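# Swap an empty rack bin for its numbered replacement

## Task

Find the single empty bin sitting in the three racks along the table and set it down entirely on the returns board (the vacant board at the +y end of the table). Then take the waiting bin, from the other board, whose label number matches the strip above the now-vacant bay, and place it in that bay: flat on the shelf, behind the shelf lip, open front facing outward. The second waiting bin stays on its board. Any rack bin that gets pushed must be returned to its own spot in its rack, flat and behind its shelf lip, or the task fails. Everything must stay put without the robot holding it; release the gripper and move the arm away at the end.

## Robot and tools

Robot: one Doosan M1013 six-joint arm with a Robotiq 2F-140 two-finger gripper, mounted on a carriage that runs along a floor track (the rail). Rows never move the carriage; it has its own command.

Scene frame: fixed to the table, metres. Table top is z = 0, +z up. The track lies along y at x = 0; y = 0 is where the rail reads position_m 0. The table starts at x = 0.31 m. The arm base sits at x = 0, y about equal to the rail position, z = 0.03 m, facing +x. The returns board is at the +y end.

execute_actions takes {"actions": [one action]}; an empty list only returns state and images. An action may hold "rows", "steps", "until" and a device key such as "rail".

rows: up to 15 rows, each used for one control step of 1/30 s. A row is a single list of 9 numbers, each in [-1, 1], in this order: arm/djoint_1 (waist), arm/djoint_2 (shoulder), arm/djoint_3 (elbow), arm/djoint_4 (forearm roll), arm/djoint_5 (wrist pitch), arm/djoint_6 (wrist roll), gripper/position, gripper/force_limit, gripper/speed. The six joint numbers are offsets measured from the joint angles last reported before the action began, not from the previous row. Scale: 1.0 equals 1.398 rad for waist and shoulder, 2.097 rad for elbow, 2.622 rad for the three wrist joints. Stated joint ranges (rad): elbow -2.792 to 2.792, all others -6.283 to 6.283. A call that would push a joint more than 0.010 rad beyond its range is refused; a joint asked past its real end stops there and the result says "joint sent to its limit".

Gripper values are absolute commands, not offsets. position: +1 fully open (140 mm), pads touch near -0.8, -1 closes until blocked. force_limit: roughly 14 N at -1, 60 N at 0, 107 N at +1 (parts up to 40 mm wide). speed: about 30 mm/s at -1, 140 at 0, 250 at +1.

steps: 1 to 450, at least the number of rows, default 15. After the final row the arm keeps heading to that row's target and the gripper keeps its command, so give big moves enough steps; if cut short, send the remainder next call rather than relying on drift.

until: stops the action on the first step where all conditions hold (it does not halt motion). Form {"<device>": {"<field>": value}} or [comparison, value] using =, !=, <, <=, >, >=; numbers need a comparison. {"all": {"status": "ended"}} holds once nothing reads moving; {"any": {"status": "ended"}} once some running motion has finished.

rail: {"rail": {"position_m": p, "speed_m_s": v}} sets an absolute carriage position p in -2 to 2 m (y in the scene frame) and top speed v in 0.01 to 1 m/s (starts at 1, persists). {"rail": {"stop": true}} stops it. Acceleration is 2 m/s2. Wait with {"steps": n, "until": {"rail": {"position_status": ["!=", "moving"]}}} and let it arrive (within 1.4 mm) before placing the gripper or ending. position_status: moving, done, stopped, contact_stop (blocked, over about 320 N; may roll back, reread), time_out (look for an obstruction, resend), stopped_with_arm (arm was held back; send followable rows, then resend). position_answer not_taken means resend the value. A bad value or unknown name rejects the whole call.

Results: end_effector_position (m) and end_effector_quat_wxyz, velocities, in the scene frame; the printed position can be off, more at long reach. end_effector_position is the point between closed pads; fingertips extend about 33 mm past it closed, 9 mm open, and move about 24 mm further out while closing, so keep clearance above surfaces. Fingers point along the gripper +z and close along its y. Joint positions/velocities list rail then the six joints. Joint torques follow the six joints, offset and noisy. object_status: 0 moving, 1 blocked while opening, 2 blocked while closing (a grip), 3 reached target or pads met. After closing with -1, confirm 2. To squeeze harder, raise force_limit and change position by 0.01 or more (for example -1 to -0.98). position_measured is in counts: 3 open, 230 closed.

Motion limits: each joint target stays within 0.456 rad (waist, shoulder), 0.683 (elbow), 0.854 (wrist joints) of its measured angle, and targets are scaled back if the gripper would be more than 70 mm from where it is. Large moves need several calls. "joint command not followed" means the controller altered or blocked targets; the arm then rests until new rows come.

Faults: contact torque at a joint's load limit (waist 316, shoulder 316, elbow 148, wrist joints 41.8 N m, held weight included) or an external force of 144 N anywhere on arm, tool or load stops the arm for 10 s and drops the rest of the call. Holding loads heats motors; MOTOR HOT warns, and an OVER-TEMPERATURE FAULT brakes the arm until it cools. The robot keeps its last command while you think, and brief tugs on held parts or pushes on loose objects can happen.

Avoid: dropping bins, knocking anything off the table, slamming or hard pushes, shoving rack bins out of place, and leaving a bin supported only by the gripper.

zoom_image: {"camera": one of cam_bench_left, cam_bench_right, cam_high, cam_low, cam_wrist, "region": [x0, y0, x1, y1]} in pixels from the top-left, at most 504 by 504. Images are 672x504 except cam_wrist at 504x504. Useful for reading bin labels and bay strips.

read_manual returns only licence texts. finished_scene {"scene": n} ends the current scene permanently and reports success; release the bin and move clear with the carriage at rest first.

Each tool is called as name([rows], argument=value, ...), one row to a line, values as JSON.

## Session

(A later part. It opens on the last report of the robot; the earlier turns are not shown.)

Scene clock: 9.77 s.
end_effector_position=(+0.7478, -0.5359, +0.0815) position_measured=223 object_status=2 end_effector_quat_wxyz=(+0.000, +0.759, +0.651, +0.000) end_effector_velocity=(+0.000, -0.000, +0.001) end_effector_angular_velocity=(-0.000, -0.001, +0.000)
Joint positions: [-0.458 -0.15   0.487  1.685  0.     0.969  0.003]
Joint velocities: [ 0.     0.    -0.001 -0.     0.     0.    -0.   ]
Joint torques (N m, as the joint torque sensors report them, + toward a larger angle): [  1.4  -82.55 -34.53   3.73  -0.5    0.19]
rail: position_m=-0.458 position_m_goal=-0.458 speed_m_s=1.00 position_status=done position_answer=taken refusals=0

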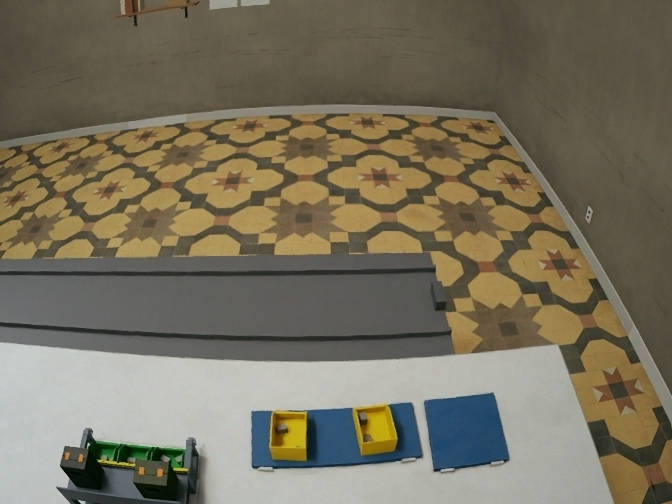

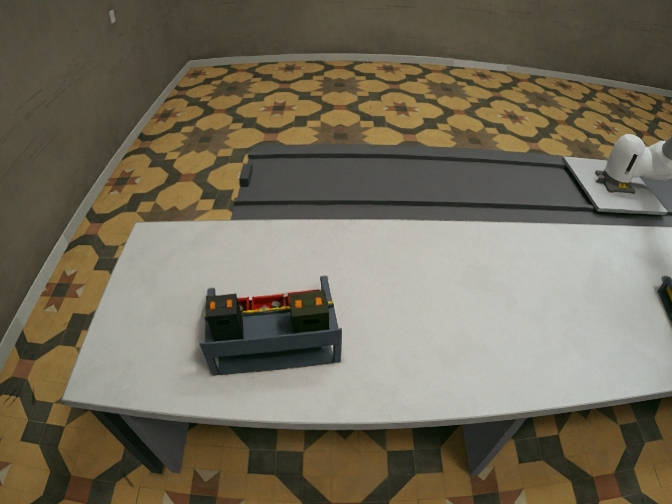

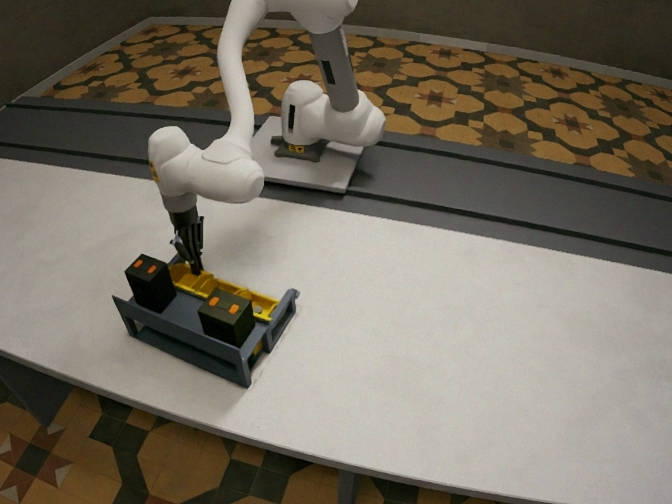

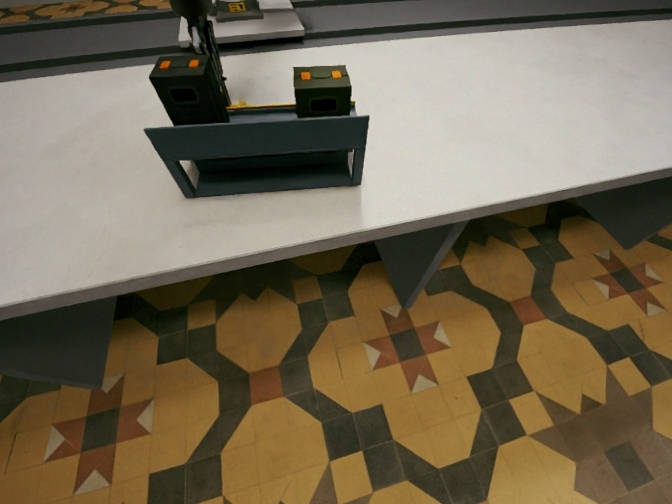

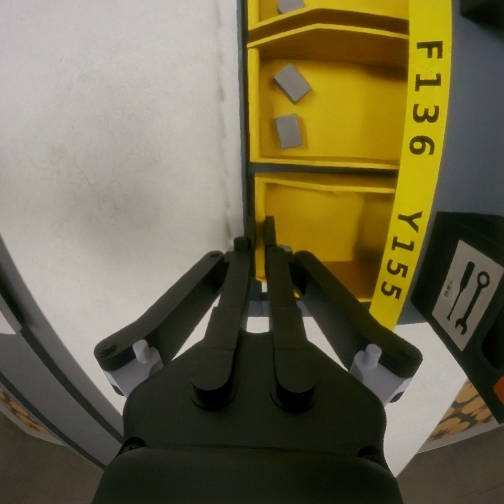

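execute_actions([
  {"rows":[[0,-0.008,0.0085,0,-0.0025,0,-1,0.5,-0.3],[0,-0.016,0.017,0,-0.005,0,-1,0.5,-0.3],[0,-0.024,0.0255,0,-0.0075,0,-1,0.5,-0.3],[0,-0.032,0.034,0,-0.01,0,-1,0.5,-0.3],[0,-0.04,0.0425,0,-0.012,0,-1,0.5,-0.3],[0,-0.048,0.051,0,-0.015,0,-1,0.5,-0.3],[0,-0.056,0.059,0,-0.017,0,-1,0.5,-0.3],[0,-0.064,0.067,0,-0.019,0,-1,0.5,-0.3],[0,-0.072,0.075,0,-0.022,0,-1,0.5,-0.3],[0,-0.08,0.083,0,-0.024,0,-1,0.5,-0.3],[0,-0.089,0.092,0,-0.026,0,-1,0.5,-0.3],[0,-0.098,0.1,0,-0.028,0,-1,0.5,-0.3],[0,-0.107,0.108,0,-0.029,0,-1,0.5,-0.3],[0,-0.116,0.116,0,-0.031,0,-1,0.5,-0.3],[0,-0.444,0.225,0,0.057,0,-1,0.5,-0.3]],"steps":42},
])

execute_actions([
  {"rail":{"position_m":2.0},"rows":[[0.42,0,0,0,0,0.1655,-1,0.5,-0.3]],"steps":160,"until":{"any":{"status":"ended"}}},
])

execute_actions([
  {"rows":[[0,0.348,-0.134,0,-0.0784,0,-1,0.5,-0.3]],"steps":35},
])

Scene clock: 14.77 s.
end_effector_position=(+0.4204, -0.4864, +0.2199) position_measured=223 object_status=2 end_effector_quat_wxyz=(-0.000, +0.759, +0.651, -0.000) end_effector_velocity=(-0.001, +0.000, +0.000) end_effector_angular_velocity=(-0.000, -0.001, +0.000)
Joint positions: [-0.458 -0.15  -0.134  2.157  0.     1.118  0.003]
Joint velocities: [ 0.    -0.    -0.002  0.001 -0.     0.001 -0.   ]
Joint torques (N m, as the joint torque sensors report them, + toward a larger angle): [  0.03 -26.36 -36.62   4.07   0.09   0.06]
rail: position_m=-0.458 position_m_goal=-0.458 speed_m_s=1.00 position_status=done position_answer=taken refusals=0

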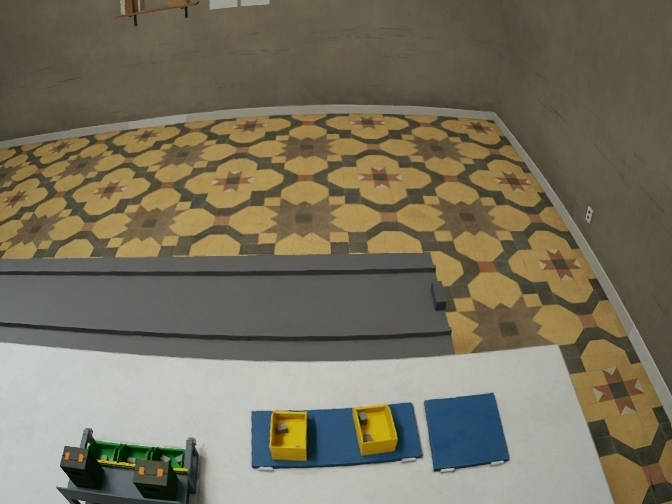

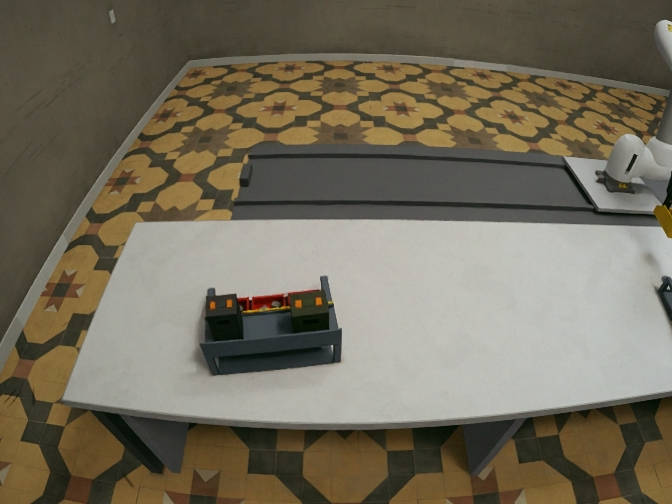

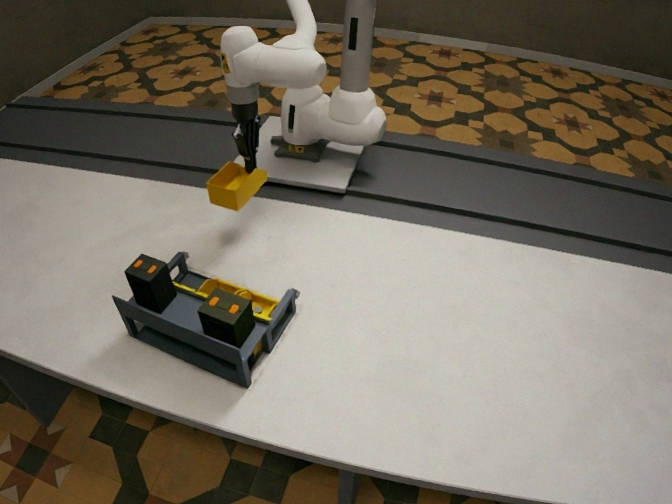

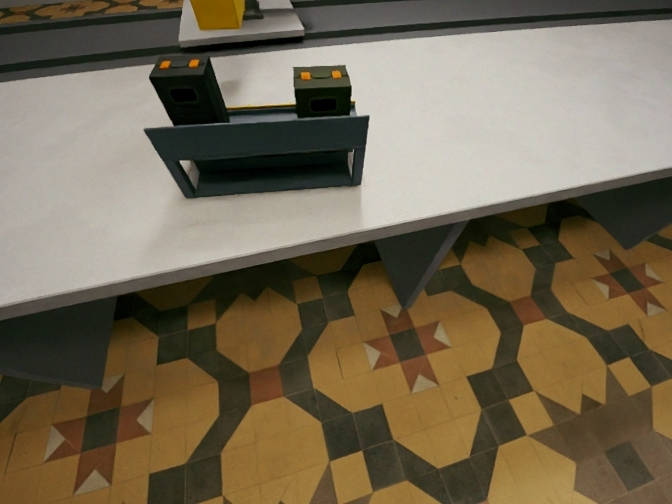

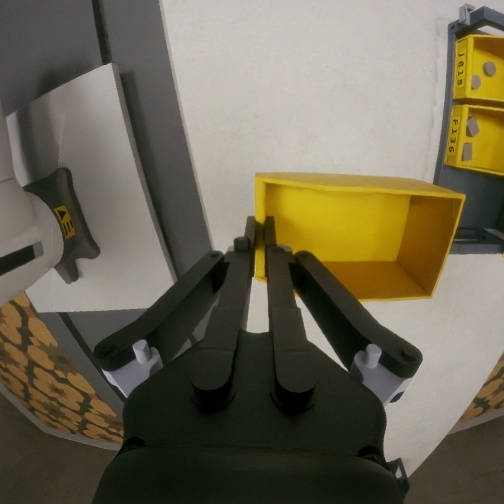

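Scene clock: 17.73 s.
end_effector_position=(+0.3659, +2.2090, +0.2198) position_measured=223 object_status=2 end_effector_quat_wxyz=(-0.000, +0.707, +0.707, -0.000) end_effector_velocity=(-0.001, -0.002, +0.001) end_effector_angular_velocity=(-0.002, -0.003, +0.002)
Joint positions: [ 2.     0.437 -0.134  2.157  0.     1.118  0.437]
Joint velocities: [ 0.     0.    -0.005  0.003 -0.004 -0.     0.   ]
Joint torques (N m, as the joint torque sensors report them, + toward a larger angle): [  0.86 -35.44 -35.59   3.84   0.09  -0.04]
rail: position_m=2.000 position_m_goal=2.000 speed_m_s=1.00 position_status=done position_answer=taken refusals=0

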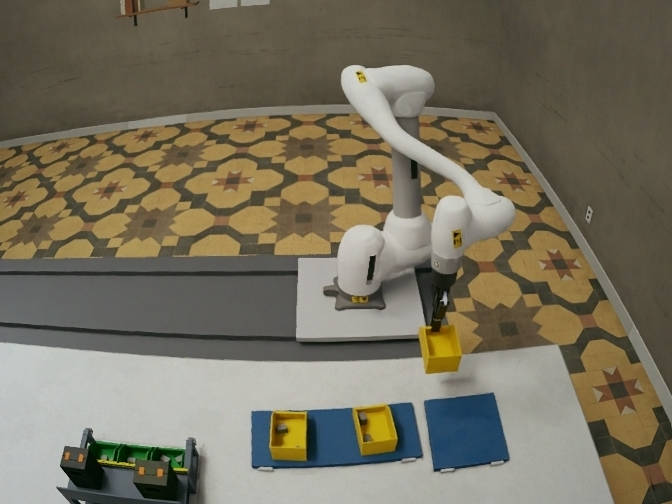

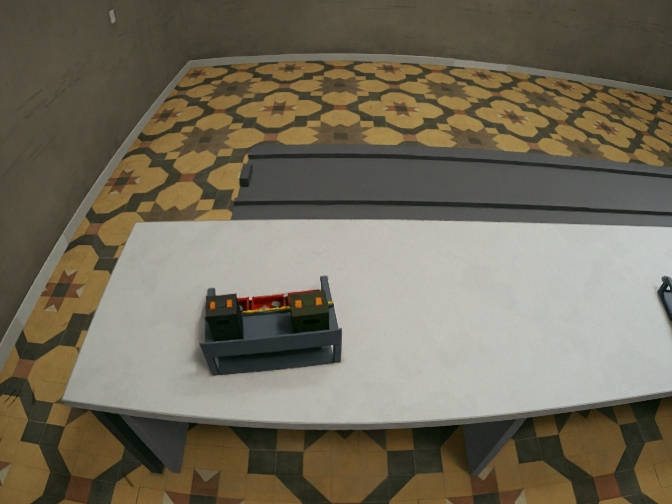

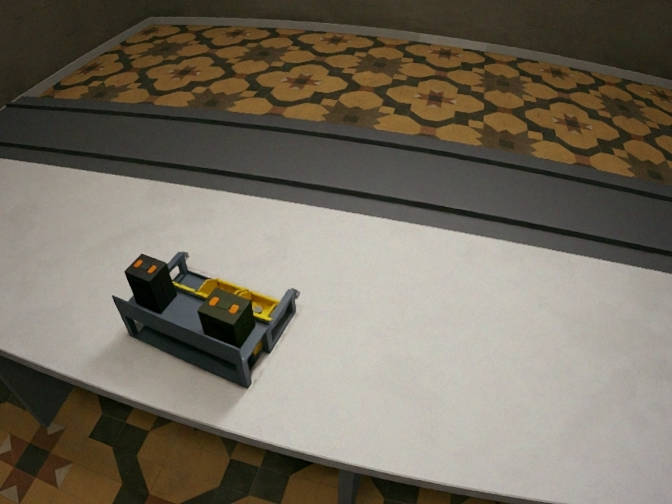

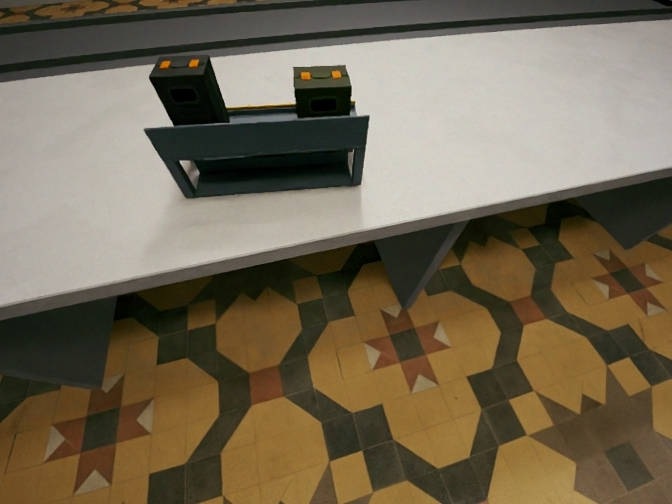

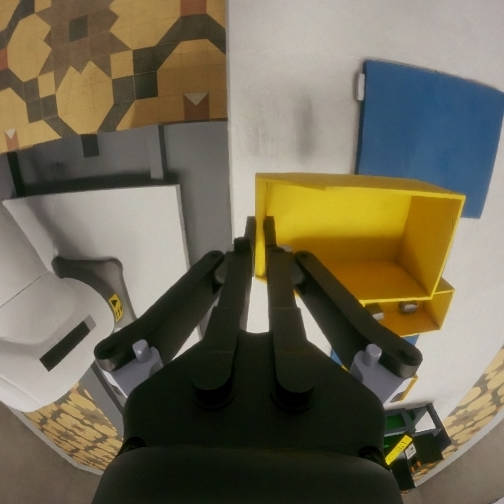

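Scene clock: 18.90 s.
end_effector_position=(+0.5800, +2.3091, +0.0897) position_measured=223 object_status=2 end_effector_quat_wxyz=(-0.000, +0.707, +0.707, -0.000) end_effector_velocity=(+0.000, +0.000, -0.000) end_effector_angular_velocity=(-0.000, +0.000, +0.000)
Joint positions: [2.    0.437 0.353 1.876 0.    0.913 0.437]
Joint velocities: [ 0. -0.  0. -0. -0. -0. -0.]
Joint torques (N m, as the joint torque sensors report them, + toward a larger angle): [  0.8  -68.8  -32.43   3.61  -0.12   0.14]
rail: position_m=2.000 position_m_goal=2.000 speed_m_s=1.00 position_status=done position_answer=taken refusals=0

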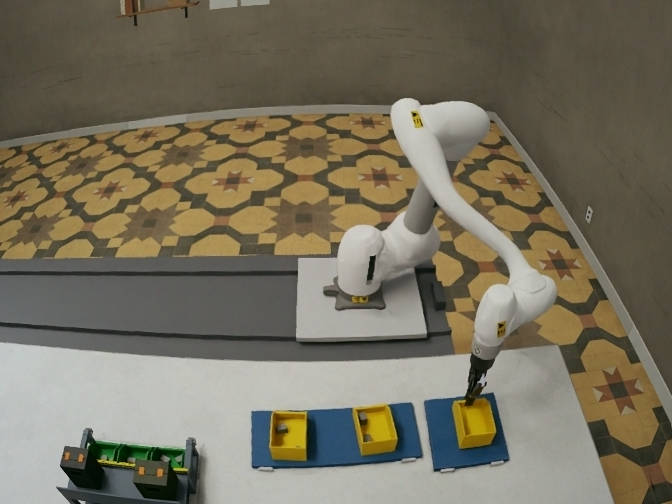

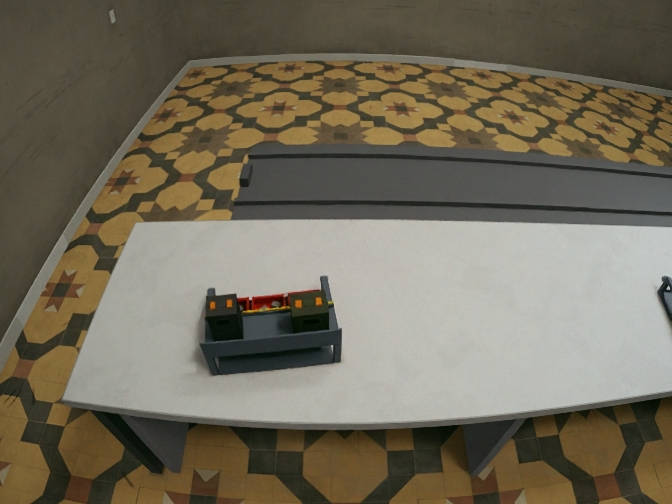

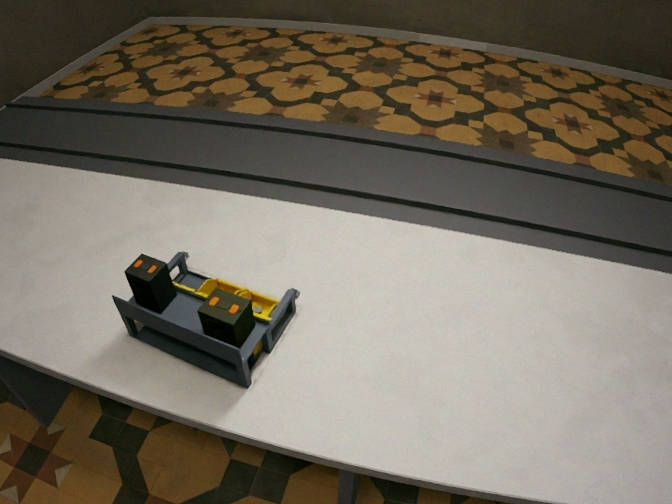

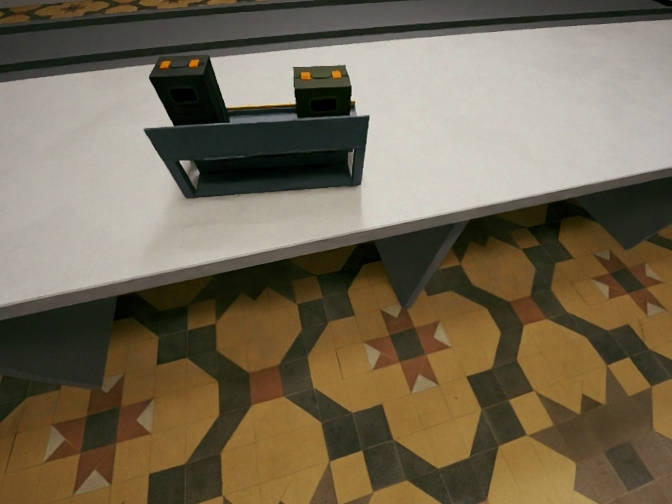

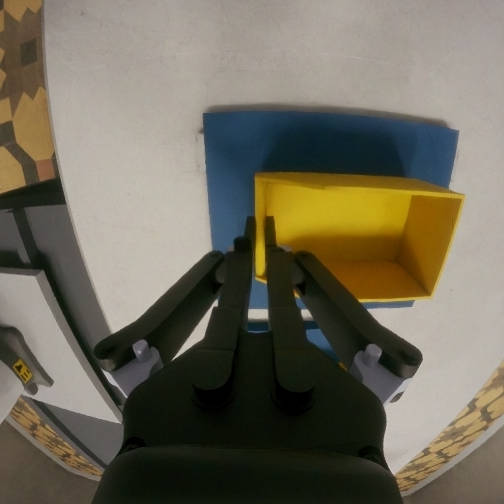

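execute_actions([
  {"rows":[[0,0.0098,0.0043,0,-0.0087,0,-1,0.5,-0.3]],"steps":13},
])

execute_actions([
  {"rows":[[0,0,0,0,0,0,-0.4,0.5,0],[0,0,0,0,0,0,-0.4,0.5,0],[0,0,0,0,0,0,-0.4,0.5,0],[0,0,0,0,0,0,-0.4,0.5,0],[0,0,0,0,0,0,-0.4,0.5,0],[0,0,0,0,0,0,-0.4,0.5,0],[0,0,0,0,0,0,-0.4,0.5,0],[0,-0.05,-0.022,0,0.045,0,-0.4,0.5,0]],"steps":21},
])

execute_actions([
  {"rail":{"position_m":1.8,"speed_m_s":0.25},"rows":[[-0.3126,-0.2037,0.1798,0,-0.036,-0.1667,-0.4,0.5,0]],"steps":34},
])

zoom_image(camera="cam_wrist", region=[280,0,504,320])

Scene clock: 23.10 s.
end_effector_position=(+0.5801, +2.3091, +0.0768) position_measured=223 object_status=2 end_effector_quat_wxyz=(-0.000, +0.707, +0.707, -0.000) end_effector_velocity=(-0.000, -0.000, -0.000) end_effector_angular_velocity=(-0.000, +0.000, -0.000)
Joint positions: [2.    0.437 0.367 1.885 0.    0.89  0.437]
Joint velocities: [ 0. -0.  0.  0.  0. -0.  0.]
Joint torques (N m, as the joint torque sensors report them, + toward a larger angle): [  1.61 -68.43 -31.66   3.51  -0.08   0.18]
rail: position_m=2.000 position_m_goal=2.000 speed_m_s=1.00 position_status=done position_answer=taken refusals=0

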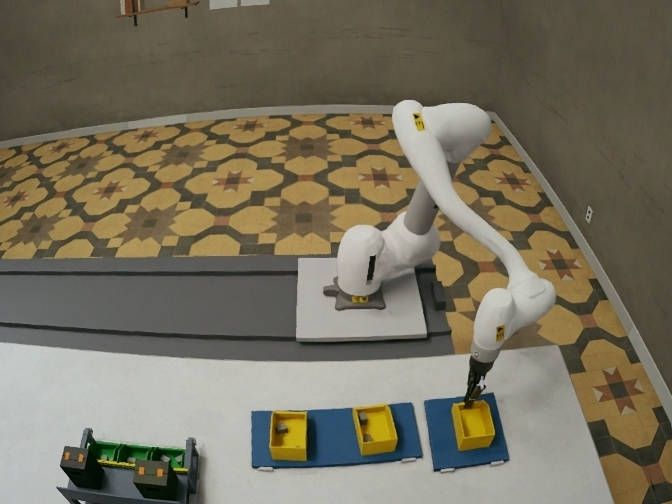

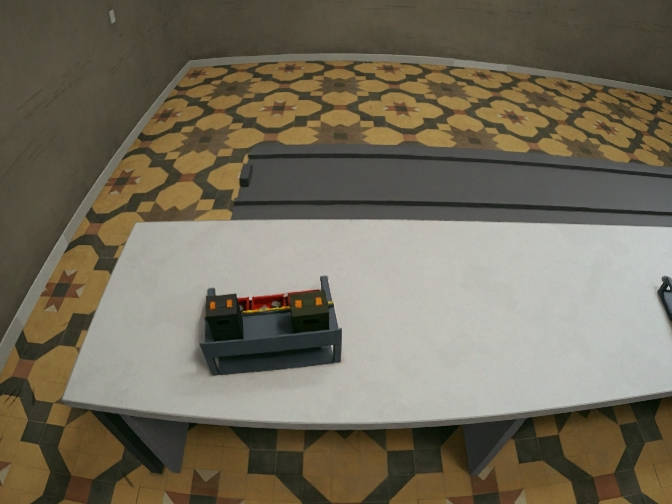

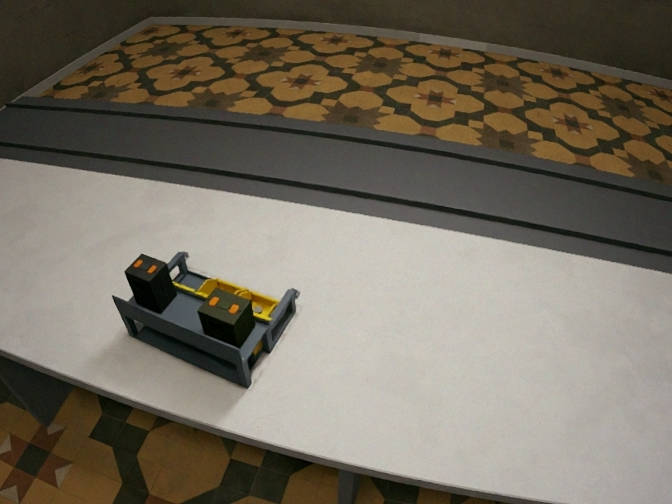

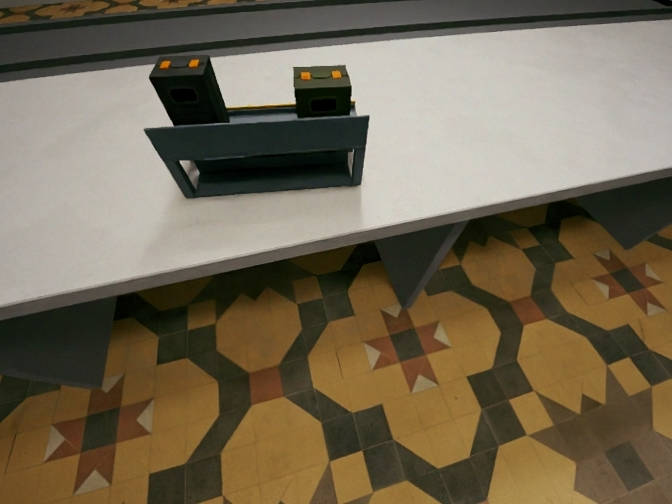

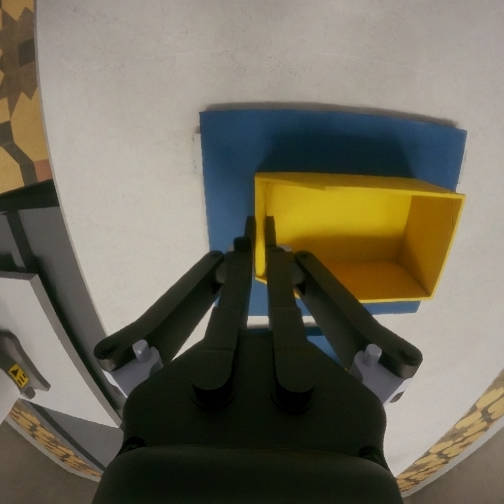

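Scene clock: 23.80 s.
end_effector_position=(+0.5767, +2.3075, +0.1434) position_measured=179 object_status=3 end_effector_quat_wxyz=(-0.000, +0.707, +0.707, -0.001) end_effector_velocity=(+0.000, +0.000, +0.001) end_effector_angular_velocity=(+0.000, -0.001, +0.000)
Joint positions: [2.    0.437 0.297 1.839 0.    1.008 0.437]
Joint velocities: [ 0.     0.    -0.001 -0.001  0.     0.001 -0.   ]
Joint torques (N m, as the joint torque sensors report them, + toward a larger angle): [  1.41 -63.28 -33.39   3.76   0.24   0.26]
rail: position_m=2.000 position_m_goal=2.000 speed_m_s=1.00 position_status=done position_answer=taken refusals=0

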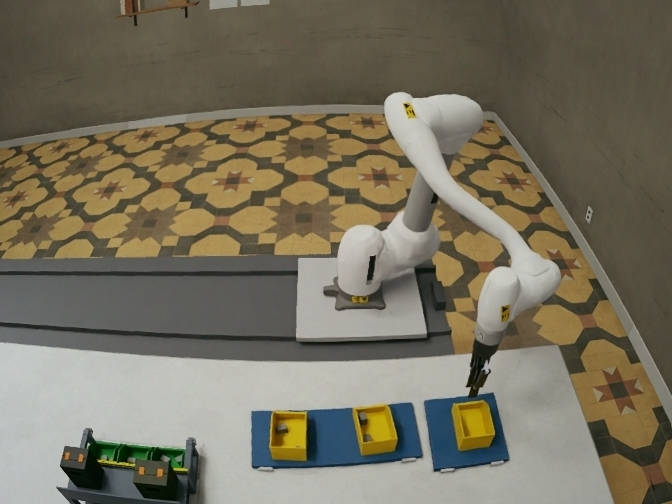

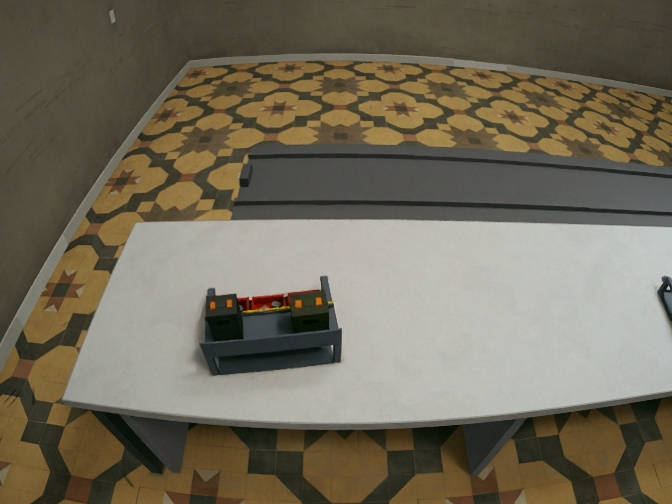

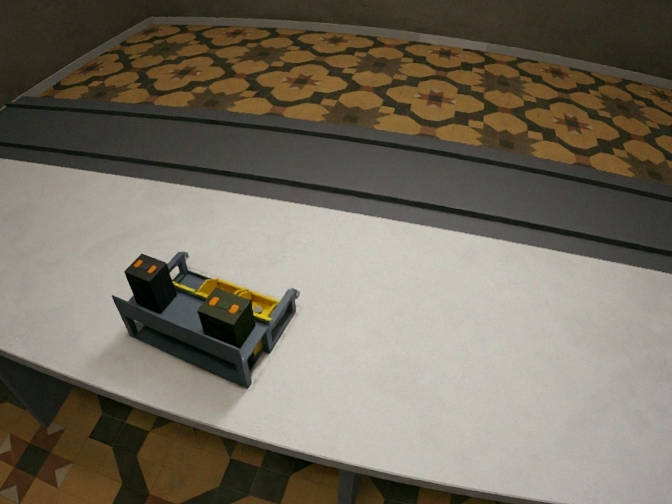

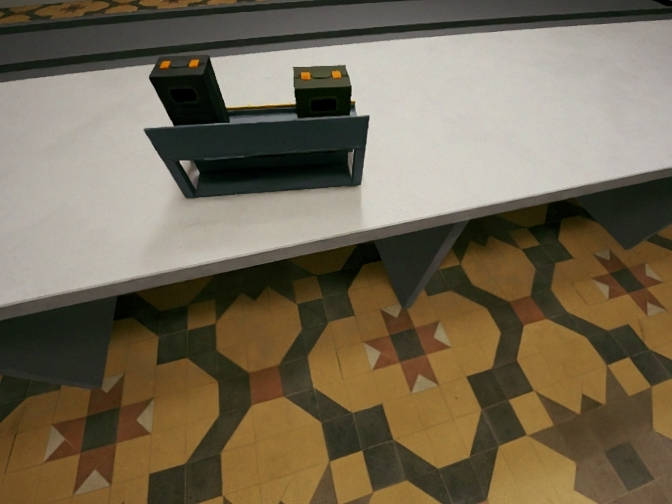

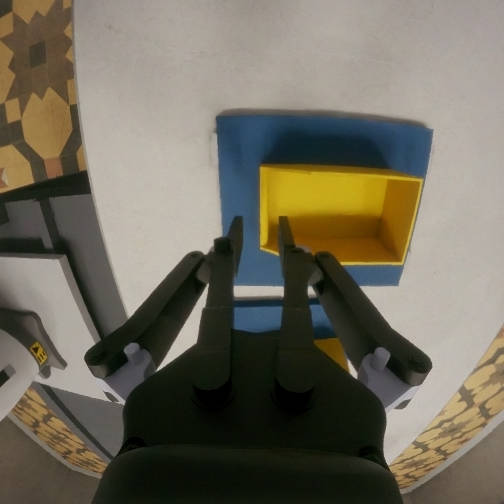

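Scene clock: 24.93 s.
end_effector_position=(+0.4499, +1.8344, +0.1283) position_measured=179 object_status=3 end_effector_quat_wxyz=(-0.000, +0.707, +0.707, +0.000) end_effector_velocity=(-0.000, -0.000, +0.000) end_effector_angular_velocity=(+0.000, -0.000, -0.000)
Joint positions: [ 1.8    0.     0.012  2.216  0.     0.913 -0.   ]
Joint velocities: [ 0. -0. -0.  0.  0. -0. -0.]
Joint torques (N m, as the joint torque sensors report them, + toward a larger angle): [  1.02 -34.02 -31.79   3.61   0.02   0.19]
rail: position_m=1.800 position_m_goal=1.800 speed_m_s=0.25 position_status=done position_answer=taken refusals=0

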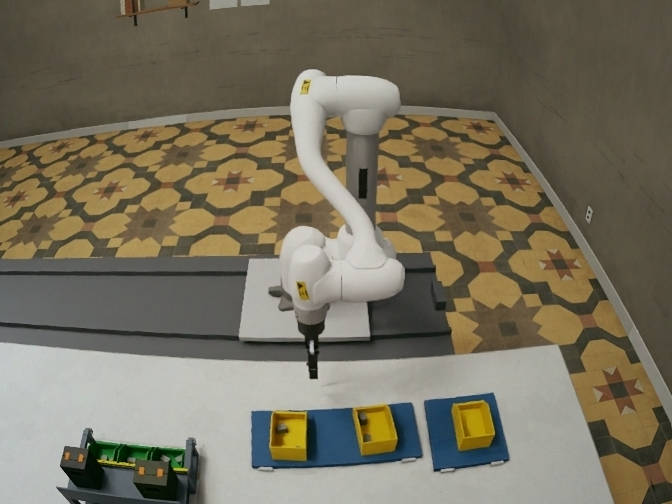

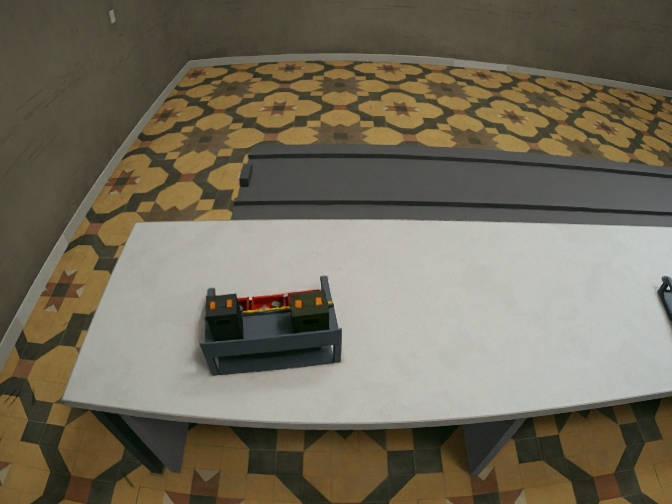

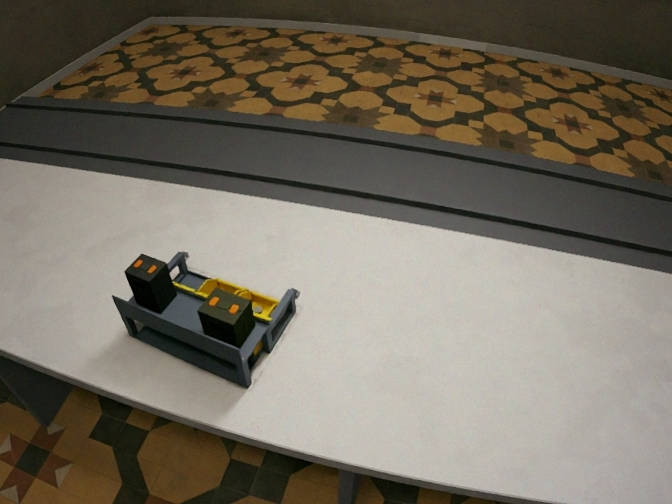

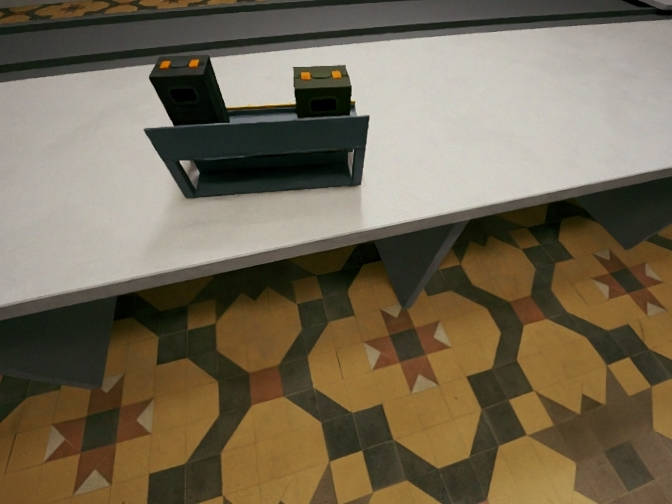

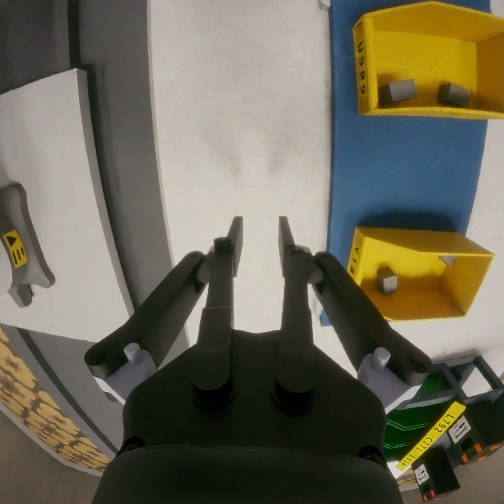

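Region (280, 0, 504, 320) of cam_wrist's 504x504 image, scaled by 1.575, with more detail than that image has; it fills the left 353 columns of this view, and the rest is white.

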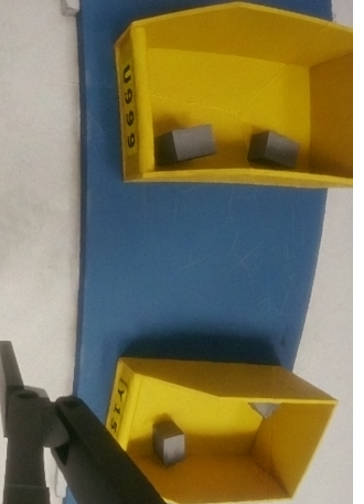

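execute_actions([
  {"rows":[[0,0.1345,-0.103,0,0.0107,0.015,-0.4,0.5,0]],"rail":{"position_m":1.725,"speed_m_s":1},"steps":30},
])

Scene clock: 31.20 s.
end_effector_position=(+0.5751, +1.7595, +0.1285) position_measured=179 object_status=3 end_effector_quat_wxyz=(-0.000, +0.721, +0.693, -0.000) end_effector_velocity=(-0.000, +0.000, -0.000) end_effector_angular_velocity=(+0.000, +0.000, +0.000)
Joint positions: [1.725 0.    0.2   2.    0.    0.941 0.039]
Joint velocities: [ 0.  0.  0. -0.  0. -0. -0.]
Joint torques (N m, as the joint torque sensors report them, + toward a larger angle): [  1.21 -52.89 -32.46   3.7    0.07   0.15]
rail: position_m=1.725 position_m_goal=1.725 speed_m_s=1.00 position_status=done position_answer=taken refusals=0

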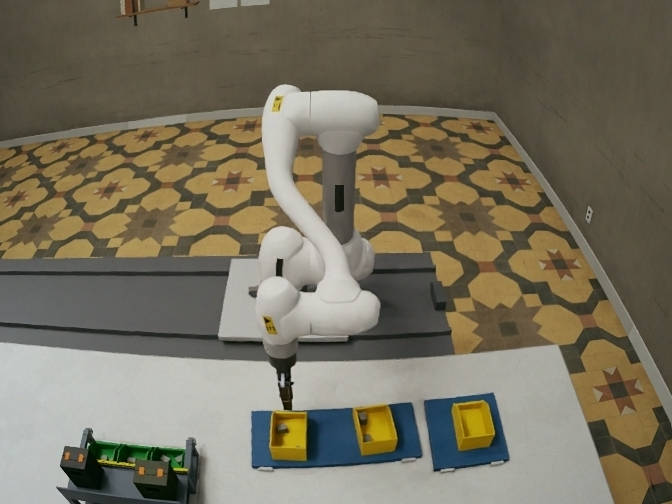

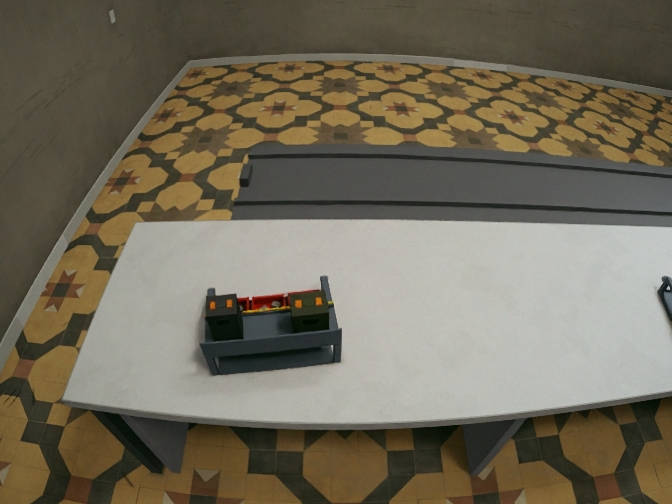

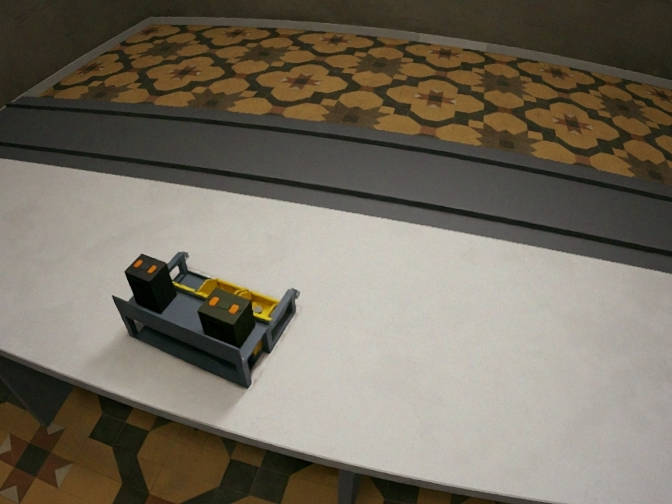

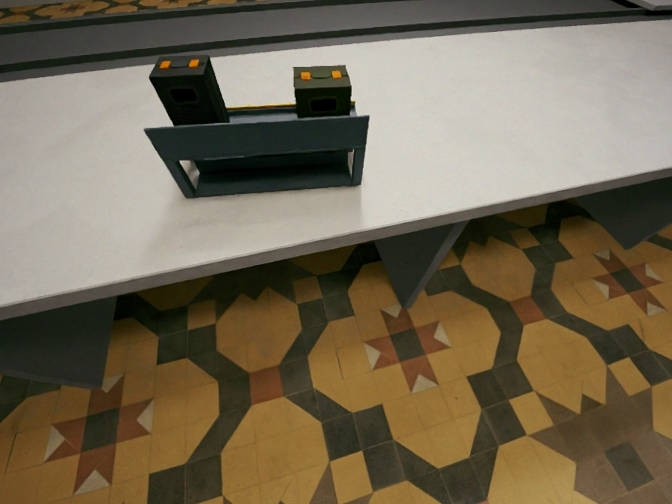

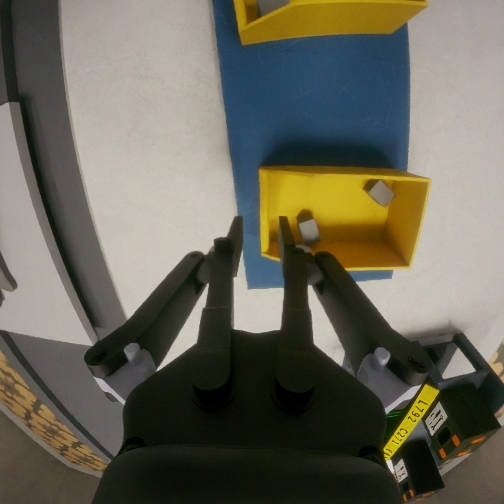

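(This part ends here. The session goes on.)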